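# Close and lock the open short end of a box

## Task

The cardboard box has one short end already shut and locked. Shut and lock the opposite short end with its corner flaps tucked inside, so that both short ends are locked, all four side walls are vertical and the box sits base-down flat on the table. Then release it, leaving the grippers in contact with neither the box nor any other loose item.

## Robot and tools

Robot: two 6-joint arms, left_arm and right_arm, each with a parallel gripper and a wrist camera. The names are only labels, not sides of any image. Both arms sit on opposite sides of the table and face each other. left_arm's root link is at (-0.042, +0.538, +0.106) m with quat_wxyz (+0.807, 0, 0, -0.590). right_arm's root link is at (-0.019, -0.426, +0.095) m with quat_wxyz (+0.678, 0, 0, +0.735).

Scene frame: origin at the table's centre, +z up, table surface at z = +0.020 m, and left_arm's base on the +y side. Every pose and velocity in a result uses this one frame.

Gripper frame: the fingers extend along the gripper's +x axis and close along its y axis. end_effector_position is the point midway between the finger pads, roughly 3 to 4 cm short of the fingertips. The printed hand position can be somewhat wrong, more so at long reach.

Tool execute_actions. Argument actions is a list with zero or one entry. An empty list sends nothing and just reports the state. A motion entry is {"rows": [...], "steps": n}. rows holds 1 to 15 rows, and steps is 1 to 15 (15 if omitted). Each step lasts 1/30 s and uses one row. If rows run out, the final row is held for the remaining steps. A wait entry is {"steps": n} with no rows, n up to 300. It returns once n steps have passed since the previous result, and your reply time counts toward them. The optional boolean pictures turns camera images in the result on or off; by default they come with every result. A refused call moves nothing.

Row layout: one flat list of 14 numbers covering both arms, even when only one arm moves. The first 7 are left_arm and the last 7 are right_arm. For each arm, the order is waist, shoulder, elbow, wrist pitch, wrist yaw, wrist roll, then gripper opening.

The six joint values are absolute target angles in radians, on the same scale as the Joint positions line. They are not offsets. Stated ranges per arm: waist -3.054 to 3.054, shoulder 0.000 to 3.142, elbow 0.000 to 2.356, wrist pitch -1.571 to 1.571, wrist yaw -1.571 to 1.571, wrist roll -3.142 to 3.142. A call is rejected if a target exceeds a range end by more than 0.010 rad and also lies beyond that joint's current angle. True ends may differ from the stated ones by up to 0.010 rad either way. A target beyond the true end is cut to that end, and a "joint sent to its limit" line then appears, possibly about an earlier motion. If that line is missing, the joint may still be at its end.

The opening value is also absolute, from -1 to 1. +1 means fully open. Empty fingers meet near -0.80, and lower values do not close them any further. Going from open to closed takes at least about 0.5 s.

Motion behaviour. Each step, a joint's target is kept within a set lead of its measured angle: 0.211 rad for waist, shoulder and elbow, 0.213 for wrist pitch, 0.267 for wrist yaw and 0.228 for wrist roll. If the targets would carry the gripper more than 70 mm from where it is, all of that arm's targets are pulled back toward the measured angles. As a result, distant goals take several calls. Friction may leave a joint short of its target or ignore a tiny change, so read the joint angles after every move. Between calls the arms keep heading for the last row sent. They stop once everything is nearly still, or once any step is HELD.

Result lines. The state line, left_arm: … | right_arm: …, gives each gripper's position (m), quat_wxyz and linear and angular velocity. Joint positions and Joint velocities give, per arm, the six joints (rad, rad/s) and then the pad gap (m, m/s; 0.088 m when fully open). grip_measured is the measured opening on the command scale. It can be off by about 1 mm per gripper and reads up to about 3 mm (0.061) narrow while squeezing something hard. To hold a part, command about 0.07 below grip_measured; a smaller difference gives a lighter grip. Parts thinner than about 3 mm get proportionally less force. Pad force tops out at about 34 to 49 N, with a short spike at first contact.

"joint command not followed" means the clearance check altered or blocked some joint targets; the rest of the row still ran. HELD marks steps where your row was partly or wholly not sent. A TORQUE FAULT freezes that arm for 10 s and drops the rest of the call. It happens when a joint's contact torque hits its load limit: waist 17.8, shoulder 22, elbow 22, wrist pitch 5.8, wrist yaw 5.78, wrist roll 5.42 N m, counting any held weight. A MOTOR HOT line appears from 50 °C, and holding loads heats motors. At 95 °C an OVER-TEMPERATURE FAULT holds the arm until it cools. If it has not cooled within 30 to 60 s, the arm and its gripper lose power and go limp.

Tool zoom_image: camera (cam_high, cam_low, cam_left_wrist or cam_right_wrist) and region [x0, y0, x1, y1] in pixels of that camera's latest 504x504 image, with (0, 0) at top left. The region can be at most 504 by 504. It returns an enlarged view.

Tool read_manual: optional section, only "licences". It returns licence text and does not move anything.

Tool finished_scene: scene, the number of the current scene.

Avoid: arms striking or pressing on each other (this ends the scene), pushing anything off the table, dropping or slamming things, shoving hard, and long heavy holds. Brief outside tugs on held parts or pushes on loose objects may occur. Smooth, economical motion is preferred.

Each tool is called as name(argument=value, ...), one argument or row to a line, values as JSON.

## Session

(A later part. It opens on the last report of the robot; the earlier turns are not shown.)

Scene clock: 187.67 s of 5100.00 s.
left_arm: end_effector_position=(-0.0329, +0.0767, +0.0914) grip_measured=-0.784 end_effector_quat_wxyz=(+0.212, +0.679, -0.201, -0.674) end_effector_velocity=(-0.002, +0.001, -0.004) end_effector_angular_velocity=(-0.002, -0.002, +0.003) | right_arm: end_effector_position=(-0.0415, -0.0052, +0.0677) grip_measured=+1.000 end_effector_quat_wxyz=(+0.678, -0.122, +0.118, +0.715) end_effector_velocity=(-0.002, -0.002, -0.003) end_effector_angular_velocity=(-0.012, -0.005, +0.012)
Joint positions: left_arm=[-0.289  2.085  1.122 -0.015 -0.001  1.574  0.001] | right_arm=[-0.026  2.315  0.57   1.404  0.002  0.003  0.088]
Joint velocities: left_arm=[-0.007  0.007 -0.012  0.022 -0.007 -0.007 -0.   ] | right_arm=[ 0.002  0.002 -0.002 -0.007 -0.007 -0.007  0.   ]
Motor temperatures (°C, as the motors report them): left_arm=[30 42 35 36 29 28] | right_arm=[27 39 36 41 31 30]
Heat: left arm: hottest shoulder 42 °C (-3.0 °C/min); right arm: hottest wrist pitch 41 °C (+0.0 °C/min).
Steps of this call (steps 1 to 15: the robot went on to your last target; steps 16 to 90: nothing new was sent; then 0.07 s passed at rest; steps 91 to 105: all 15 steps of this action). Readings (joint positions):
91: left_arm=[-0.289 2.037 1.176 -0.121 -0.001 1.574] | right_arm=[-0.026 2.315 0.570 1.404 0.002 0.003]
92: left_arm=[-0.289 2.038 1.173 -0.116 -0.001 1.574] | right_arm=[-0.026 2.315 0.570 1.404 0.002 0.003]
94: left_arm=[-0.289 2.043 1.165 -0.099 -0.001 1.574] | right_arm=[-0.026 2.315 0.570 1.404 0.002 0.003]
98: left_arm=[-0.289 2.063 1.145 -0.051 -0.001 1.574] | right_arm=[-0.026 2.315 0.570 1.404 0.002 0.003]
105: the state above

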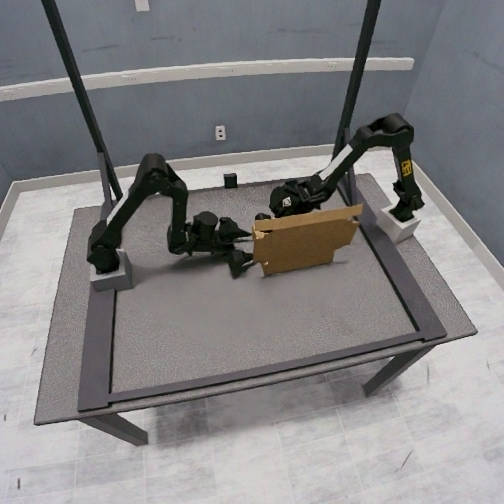

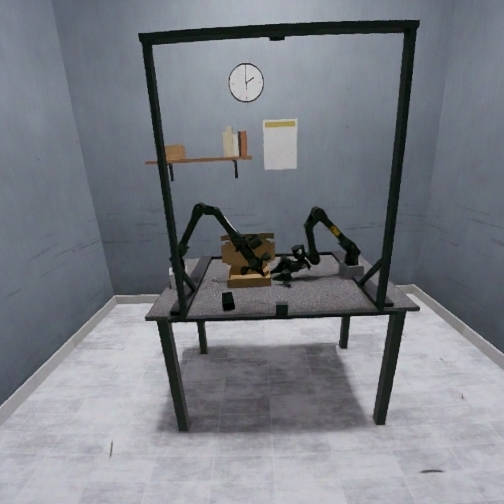

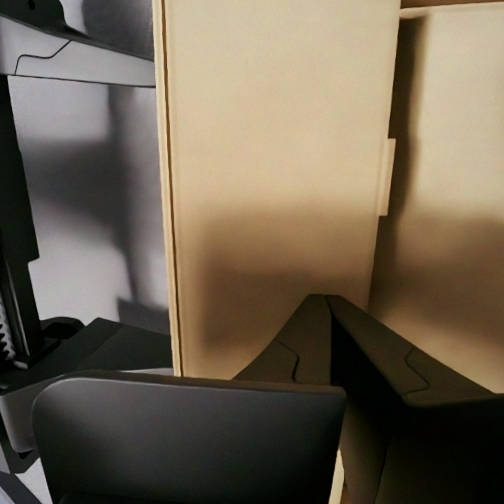

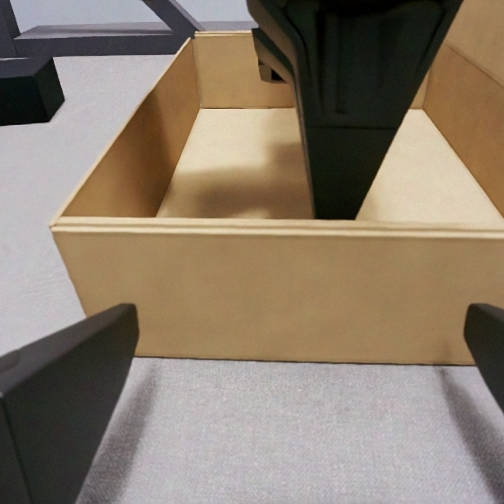

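execute_actions(
  actions=[
    {"rows": [[-0.29,2.113,1.118,-0.013,0,1.571,-0.8,-0.025,2.32,0.575,1.404,0,0,1],[-0.29,2.121,1.128,-0.013,0,1.571,-0.8,-0.025,2.32,0.575,1.404,0,0,1],[-0.29,2.129,1.138,-0.012,0,1.571,-0.8,-0.025,2.32,0.575,1.404,0,0,1],[-0.29,2.137,1.148,-0.012,0,1.571,-0.8,-0.025,2.32,0.575,1.404,0,0,1],[-0.29,2.145,1.158,-0.011,0,1.571,-0.8,-0.025,2.32,0.575,1.404,0,0,1],[-0.29,2.153,1.168,-0.011,0,1.571,-0.8,-0.025,2.32,0.575,1.404,0,0,1],[-0.29,2.161,1.178,-0.012,0,1.571,-0.8,-0.025,2.32,0.575,1.404,0,0,1],[-0.29,2.17,1.19,-0.016,0,1.571,-0.8,-0.025,2.32,0.575,1.404,0,0,1],[-0.29,2.179,1.203,-0.021,0,1.571,-0.8,-0.025,2.32,0.575,1.404,0,0,1],[-0.29,2.188,1.216,-0.026,0,1.571,-0.8,-0.025,2.32,0.575,1.404,0,0,1],[-0.29,2.197,1.229,-0.031,0,1.571,-0.8,-0.025,2.32,0.575,1.404,0,0,1],[-0.29,2.205,1.242,-0.036,0,1.571,-0.8,-0.025,2.32,0.575,1.404,0,0,1],[-0.29,2.212,1.253,-0.039,0,1.571,-0.8,-0.025,2.32,0.575,1.404,0,0,1]], "steps": 15},
  ],
  pictures=false,
)

execute_actions(
  actions=[
    {"steps": 10},
  ],
)

zoom_image(
  camera="cam_low",
  region=[220, 220, 320, 300],
)

Scene clock: 192.37 s of 5100.00 s.
left_arm: end_effector_position=(-0.0322, +0.0534, +0.0794) grip_measured=-0.784 end_effector_quat_wxyz=(+0.210, +0.679, -0.199, -0.674) end_effector_velocity=(-0.002, -0.024, -0.003) end_effector_angular_velocity=(+0.037, -0.001, +0.003) | right_arm: end_effector_position=(-0.0415, -0.0052, +0.0677) grip_measured=+1.000 end_effector_quat_wxyz=(+0.678, -0.122, +0.118, +0.715) end_effector_velocity=(-0.004, -0.000, +0.002) end_effector_angular_velocity=(+0.007, +0.015, +0.021)
Joint positions: left_arm=[-0.288  2.183  1.233 -0.032 -0.001  1.574  0.001] | right_arm=[-0.026  2.315  0.57   1.404  0.002  0.003  0.088]
Joint velocities: left_arm=[-0.007  0.085  0.159 -0.11  -0.007 -0.007  0.   ] | right_arm=[ 0.002 -0.002 -0.002  0.007 -0.022  0.007  0.   ]
Motor temperatures (°C, as the motors report them): left_arm=[30 43 35 36 29 28] | right_arm=[27 39 36 41 31 30]
Heat: left arm: hottest shoulder 43 °C (-2.0 °C/min); right arm: hottest wrist pitch 41 °C (+0.0 °C/min).
Steps of this call (steps 1 to 15: the robot went on to your last target; steps 16 to 90: nothing new was sent; then 1.20 s passed at rest; steps 91 to 105: all 15 steps of this action). Readings (joint positions):
91: left_arm=[-0.289 2.086 1.121 -0.013 -0.001 1.574] | right_arm=[-0.026 2.315 0.570 1.404 0.002 0.003]
92: left_arm=[-0.289 2.088 1.121 -0.012 -0.001 1.574] | right_arm=[-0.026 2.315 0.570 1.404 0.002 0.003]
94: left_arm=[-0.289 2.098 1.129 -0.011 -0.001 1.574] | right_arm=[-0.026 2.315 0.570 1.404 0.002 0.003]
98: left_arm=[-0.289 2.129 1.160 -0.011 -0.001 1.574] | right_arm=[-0.026 2.315 0.570 1.404 0.002 0.003]
105: the state above

Scene clock: 192.70 s of 5100.00 s.
left_arm: end_effector_position=(-0.0322, +0.0520, +0.0792) grip_measured=-0.784 end_effector_quat_wxyz=(+0.210, +0.680, -0.199, -0.674) end_effector_velocity=(-0.000, +0.003, -0.003) end_effector_angular_velocity=(+0.022, -0.002, +0.008) | right_arm: end_effector_position=(-0.0414, -0.0051, +0.0677) grip_measured=+1.000 end_effector_quat_wxyz=(+0.678, -0.122, +0.118, +0.715) end_effector_velocity=(+0.002, -0.000, -0.003) end_effector_angular_velocity=(-0.017, -0.010, -0.007)
Joint positions: left_arm=[-0.288  2.189  1.243 -0.039 -0.001  1.574  0.001] | right_arm=[-0.026  2.315  0.57   1.404  0.002  0.003  0.088]
Joint velocities: left_arm=[-0.002  0.002  0.002 -0.022 -0.007 -0.007  0.   ] | right_arm=[-0.002 -0.002  0.002 -0.022  0.007 -0.007  0.   ]
Motor temperatures (°C, as the motors report them): left_arm=[30 43 35 36 29 28] | right_arm=[27 39 36 41 31 30]
Heat: left arm: hottest shoulder 43 °C (-2.0 °C/min); right arm: hottest wrist pitch 41 °C (+0.0 °C/min).
Steps of this call (steps 1 to 10: the robot went on to your last target). Readings (joint positions):
1: left_arm=[-0.288 2.186 1.237 -0.035 -0.001 1.574] | right_arm=[-0.026 2.315 0.570 1.404 0.002 0.003]
2: left_arm=[-0.288 2.187 1.240 -0.036 -0.001 1.574] | right_arm=[-0.026 2.315 0.570 1.404 0.002 0.003]
4: left_arm=[-0.288 2.188 1.242 -0.038 -0.001 1.574] | right_arm=[-0.026 2.315 0.570 1.404 0.002 0.003]
8: left_arm=[-0.288 2.189 1.243 -0.039 -0.001 1.574] | right_arm=[-0.026 2.315 0.570 1.404 0.002 0.003]
10: the state above

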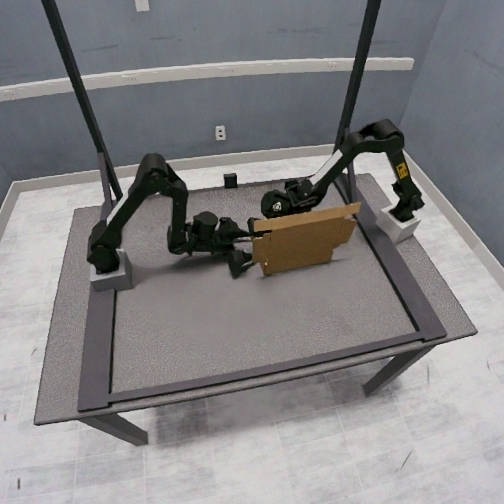

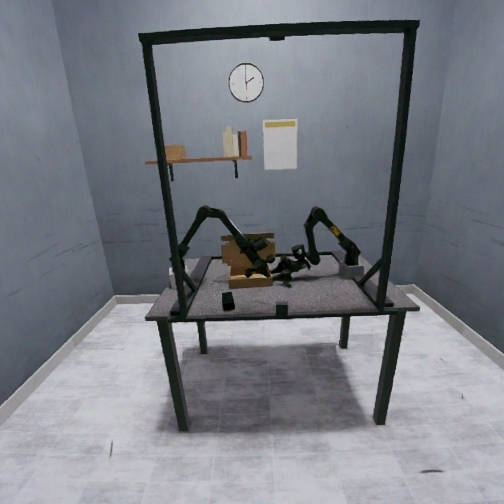

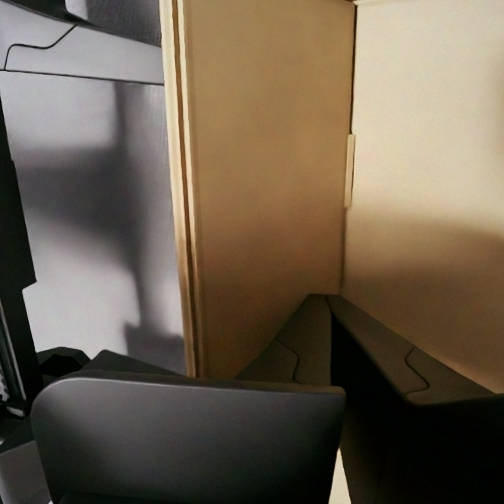

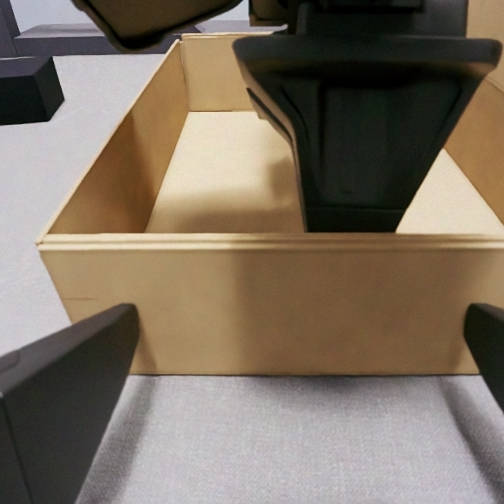

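Region (220, 220, 320, 300) of cam_low's 504x504 image, scaled by 5.040, with more detail than that image has; it fills the top 403 rows of this view, and the rest is white.

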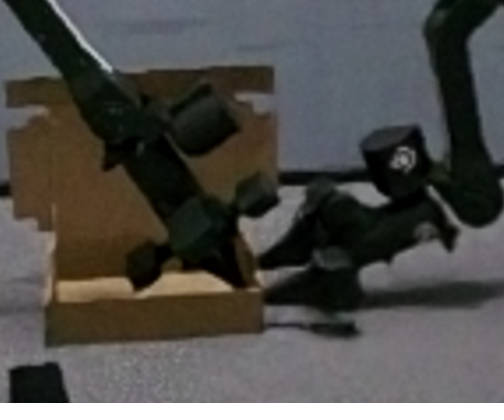

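execute_actions(
  actions=[
    {"rows": [[-0.29,2.215,1.255,-0.032,0,1.571,-0.8,-0.025,2.32,0.58,1.404,0,0,1],[-0.29,2.218,1.257,-0.025,0,1.571,-0.8,-0.025,2.32,0.58,1.404,0,0,1],[-0.29,2.221,1.259,-0.018,0,1.571,-0.8,-0.025,2.32,0.58,1.404,0,0,1],[-0.29,2.224,1.261,-0.011,0,1.571,-0.8,-0.025,2.32,0.58,1.404,0,0,1],[-0.29,2.227,1.263,-0.004,0,1.571,-0.8,-0.025,2.32,0.58,1.404,0,0,1],[-0.29,2.23,1.265,0.003,0,1.571,-0.8,-0.025,2.32,0.58,1.404,0,0,1],[-0.29,2.233,1.267,0.01,0,1.571,-0.8,-0.025,2.32,0.58,1.404,0,0,1],[-0.29,2.236,1.268,0.016,0,1.571,-0.8,-0.025,2.32,0.58,1.404,0,0,1]], "steps": 15},
  ],
)

zoom_image(
  camera="cam_low",
  region=[220, 220, 320, 300],
)

Scene clock: 196.17 s of 5100.00 s.
left_arm: end_effector_position=(-0.0321, +0.0449, +0.0759) grip_measured=-0.784 end_effector_quat_wxyz=(+0.218, +0.677, -0.207, -0.672) end_effector_velocity=(+0.002, +0.002, -0.001) end_effector_angular_velocity=(+0.007, -0.005, +0.028) | right_arm: end_effector_position=(-0.0414, -0.0051, +0.0677) grip_measured=+1.000 end_effector_quat_wxyz=(+0.678, -0.122, +0.118, +0.715) end_effector_velocity=(+0.002, -0.001, -0.001) end_effector_angular_velocity=(-0.008, +0.004, -0.012)
Joint positions: left_arm=[-0.288  2.212  1.252  0.    -0.001  1.574  0.001] | right_arm=[-0.026  2.315  0.57   1.404  0.002  0.003  0.088]
Joint velocities: left_arm=[-0.002 -0.002 -0.002 -0.007 -0.022 -0.022  0.   ] | right_arm=[-0.002 -0.002 -0.002 -0.007  0.007  0.007  0.   ]
Motor temperatures (°C, as the motors report them): left_arm=[30 43 35 36 29 28] | right_arm=[27 39 36 41 31 30]
Heat: left arm: hottest shoulder 43 °C (-1.0 °C/min); right arm: hottest wrist pitch 41 °C (+0.0 °C/min).
Steps of this call (steps 1 to 15: the robot went on to your last target; steps 16 to 89: nothing new was sent; steps 90 to 104: all 15 steps of this action). Readings (joint positions):
90: left_arm=[-0.288 2.189 1.243 -0.039 -0.001 1.574] | right_arm=[-0.026 2.315 0.570 1.404 0.002 0.003]
91: left_arm=[-0.288 2.190 1.244 -0.039 -0.001 1.574] | right_arm=[-0.026 2.315 0.570 1.404 0.002 0.003]
93: left_arm=[-0.288 2.194 1.246 -0.032 -0.001 1.574] | right_arm=[-0.026 2.315 0.570 1.404 0.002 0.003]
97: left_arm=[-0.288 2.205 1.251 -0.009 -0.001 1.574] | right_arm=[-0.026 2.315 0.570 1.404 0.002 0.003]
104: the state above

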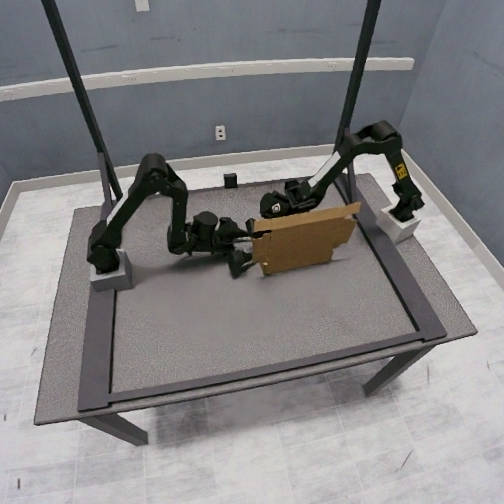

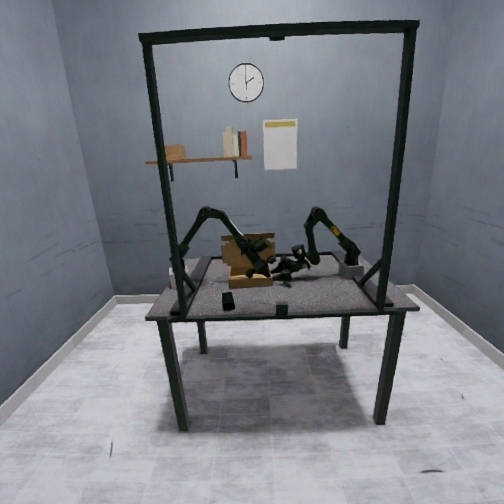

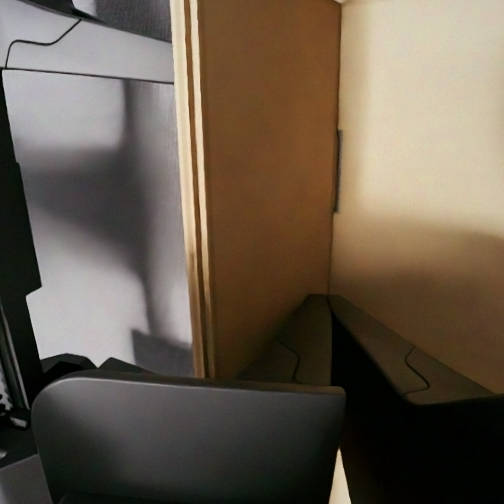

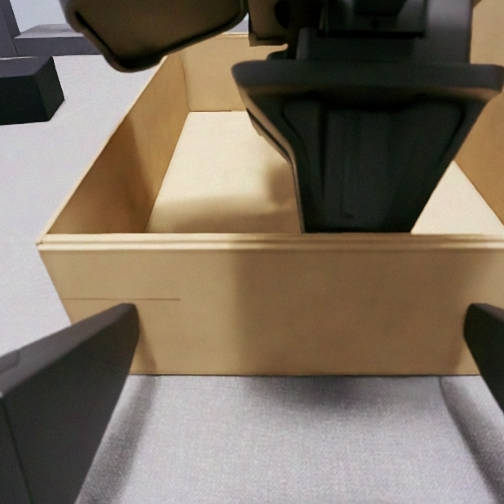

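Region (220, 220, 320, 300) of cam_low's 504x504 image, scaled by 5.040, with more detail than that image has; it fills the top 403 rows of this view, and the rest is white.

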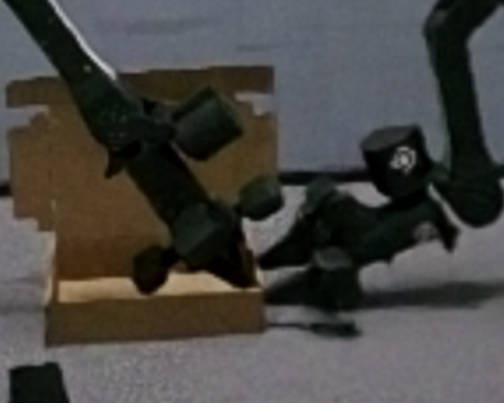

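execute_actions(
  actions=[
    {"rows": [[-0.29,2.2,1.235,-0.005,0,1.571,-0.8,-0.025,2.318,0.55,1.42,0,0,1],[-0.29,2.175,1.21,-0.01,0,1.571,-0.8,-0.025,2.318,0.525,1.445,0,0,1],[-0.29,2.145,1.185,-0.015,0,1.571,-0.8,-0.025,2.3,0.5,1.44,0,0,1],[-0.29,2.11,1.165,-0.03,0,1.571,-0.8,-0.025,2.27,0.47,1.42,0,0,1],[-0.29,2.07,1.145,-0.055,0,1.571,-0.8,-0.025,2.24,0.44,1.395,0,0,1],[-0.29,2.03,1.13,-0.085,0,1.571,-0.8,-0.025,2.2,0.41,1.365,0,0,1],[-0.29,1.99,1.12,-0.12,0,1.571,-0.8,-0.025,2.16,0.38,1.33,0,0,1],[-0.29,1.95,1.112,-0.155,0,1.571,-0.8,-0.025,2.12,0.35,1.3,0,0,1],[-0.29,1.91,1.106,-0.19,0,1.571,-0.8,-0.025,2.1,0.34,1.29,0,0,1],[-0.29,1.875,1.101,-0.225,0,1.571,-0.8,-0.025,2.1,0.34,1.29,0,0,1],[-0.29,1.84,1.098,-0.258,0,1.571,-0.8,-0.025,2.1,0.34,1.29,0,0,1]], "steps": 15},
  ],
  pictures=false,
)

execute_actions(
  actions=[
    {"steps": 15},
  ],
)

zoom_image(
  camera="cam_low",
  region=[200, 210, 330, 300],
)

Scene clock: 200.33 s of 5100.00 s.
left_arm: end_effector_position=(-0.0331, +0.0991, +0.1624) grip_measured=-0.784 end_effector_quat_wxyz=(+0.215, +0.678, -0.204, -0.673) end_effector_velocity=(-0.003, +0.024, +0.107) end_effector_angular_velocity=(-0.105, -0.004, +0.003) | right_arm: end_effector_position=(-0.0382, -0.0627, +0.0740) grip_measured=+1.000 end_effector_quat_wxyz=(+0.670, -0.167, +0.160, +0.706) end_effector_velocity=(+0.003, -0.023, -0.015) end_effector_angular_velocity=(-0.099, -0.015, -0.006)
Joint positions: left_arm=[-0.288  1.853  1.114 -0.231 -0.001  1.574  0.001] | right_arm=[-0.026  2.115  0.351  1.297  0.002  0.003  0.088]
Joint velocities: left_arm=[-0.007 -0.32  -0.002 -0.212 -0.007 -0.007 -0.   ] | right_arm=[-0.002 -0.037 -0.056 -0.081  0.007 -0.007  0.   ]
Motor temperatures (°C, as the motors report them): left_arm=[30 43 36 37 29 28] | right_arm=[27 39 36 41 31 30]
Heat: left arm: hottest shoulder 43 °C (-1.0 °C/min); right arm: hottest wrist pitch 41 °C (-1.0 °C/min).
Steps of this call (steps 1 to 15: the robot went on to your last target; steps 16 to 90: nothing new was sent; then 0.67 s passed at rest; steps 91 to 105: all 15 steps of this action). Readings (joint positions):
91: left_arm=[-0.288 2.212 1.250 0.001 -0.001 1.574] | right_arm=[-0.026 2.315 0.568 1.405 0.002 0.003]
92: left_arm=[-0.288 2.209 1.246 0.003 -0.001 1.574] | right_arm=[-0.026 2.315 0.562 1.412 0.002 0.003]
94: left_arm=[-0.288 2.190 1.221 -0.003 -0.001 1.574] | right_arm=[-0.026 2.310 0.534 1.428 0.002 0.003]
98: left_arm=[-0.288 2.075 1.143 -0.088 -0.001 1.574] | right_arm=[-0.026 2.227 0.428 1.361 0.002 0.003]
105: the state above

Scene clock: 200.83 s of 5100.00 s.
left_arm: end_effector_position=(-0.0333, +0.1062, +0.1596) grip_measured=-0.784 end_effector_quat_wxyz=(+0.206, +0.681, -0.195, -0.675) end_effector_velocity=(-0.002, +0.001, -0.001) end_effector_angular_velocity=(+0.007, +0.018, +0.012) | right_arm: end_effector_position=(-0.0381, -0.0646, +0.0729) grip_measured=+1.000 end_effector_quat_wxyz=(+0.669, -0.170, +0.162, +0.705) end_effector_velocity=(-0.000, -0.000, -0.002) end_effector_angular_velocity=(-0.007, -0.004, +0.007)
Joint positions: left_arm=[-0.288  1.844  1.105 -0.256 -0.001  1.574  0.001] | right_arm=[-0.026  2.113  0.346  1.292  0.002  0.003  0.088]
Joint velocities: left_arm=[-0.002  0.002  0.002 -0.007  0.007 -0.022 -0.   ] | right_arm=[-0.002  0.002  0.002 -0.007 -0.007 -0.007  0.   ]
Motor temperatures (°C, as the motors report them): left_arm=[30 43 36 37 29 28] | right_arm=[27 39 35 41 31 30]
Heat: left arm: hottest shoulder 43 °C (-1.0 °C/min); right arm: hottest wrist pitch 41 °C (-1.0 °C/min).
Steps of this call (steps 1 to 15: the robot went on to your last target). Readings (joint positions):
1: left_arm=[-0.288 1.846 1.114 -0.239 -0.001 1.574] | right_arm=[-0.026 2.114 0.349 1.295 0.002 0.003]
2: left_arm=[-0.288 1.844 1.114 -0.245 -0.001 1.574] | right_arm=[-0.026 2.114 0.348 1.293 0.002 0.003]
4: left_arm=[-0.288 1.844 1.109 -0.253 -0.001 1.574] | right_arm=[-0.026 2.114 0.347 1.292 0.002 0.003]
8: left_arm=[-0.288 1.844 1.105 -0.256 -0.001 1.574] | right_arm=[-0.026 2.113 0.346 1.292 0.002 0.003]
15: the state above

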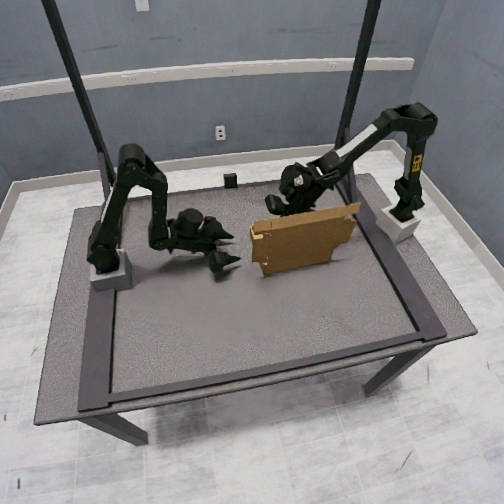

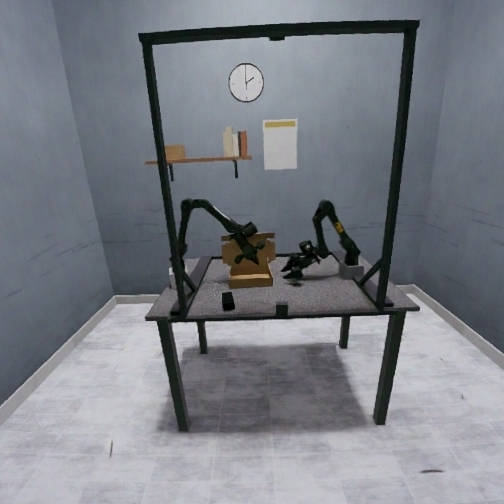

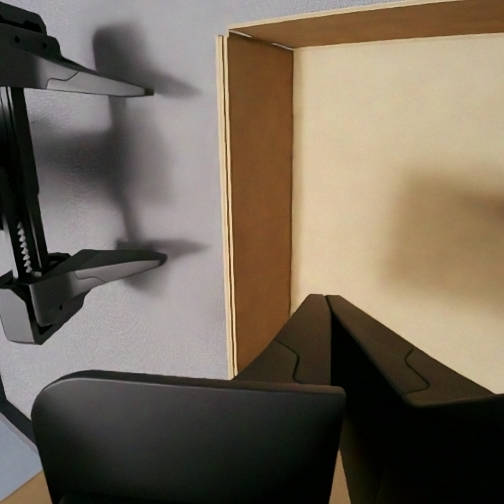

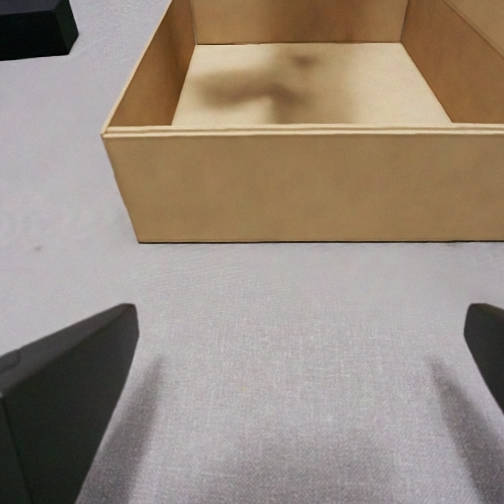

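Region (200, 210, 330, 300) of cam_low's 504x504 image, scaled by 3.877, with more detail than that image has; it fills the top 349 rows of this view, and the rest is white.

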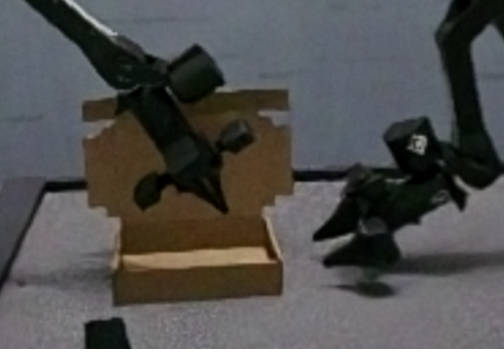

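The inner panel sits flush with its tabs hidden, the box is flat on the table, and both arms are clear of it.

finished_scene(
  scene=2,
)

The scene is finished: the task was done.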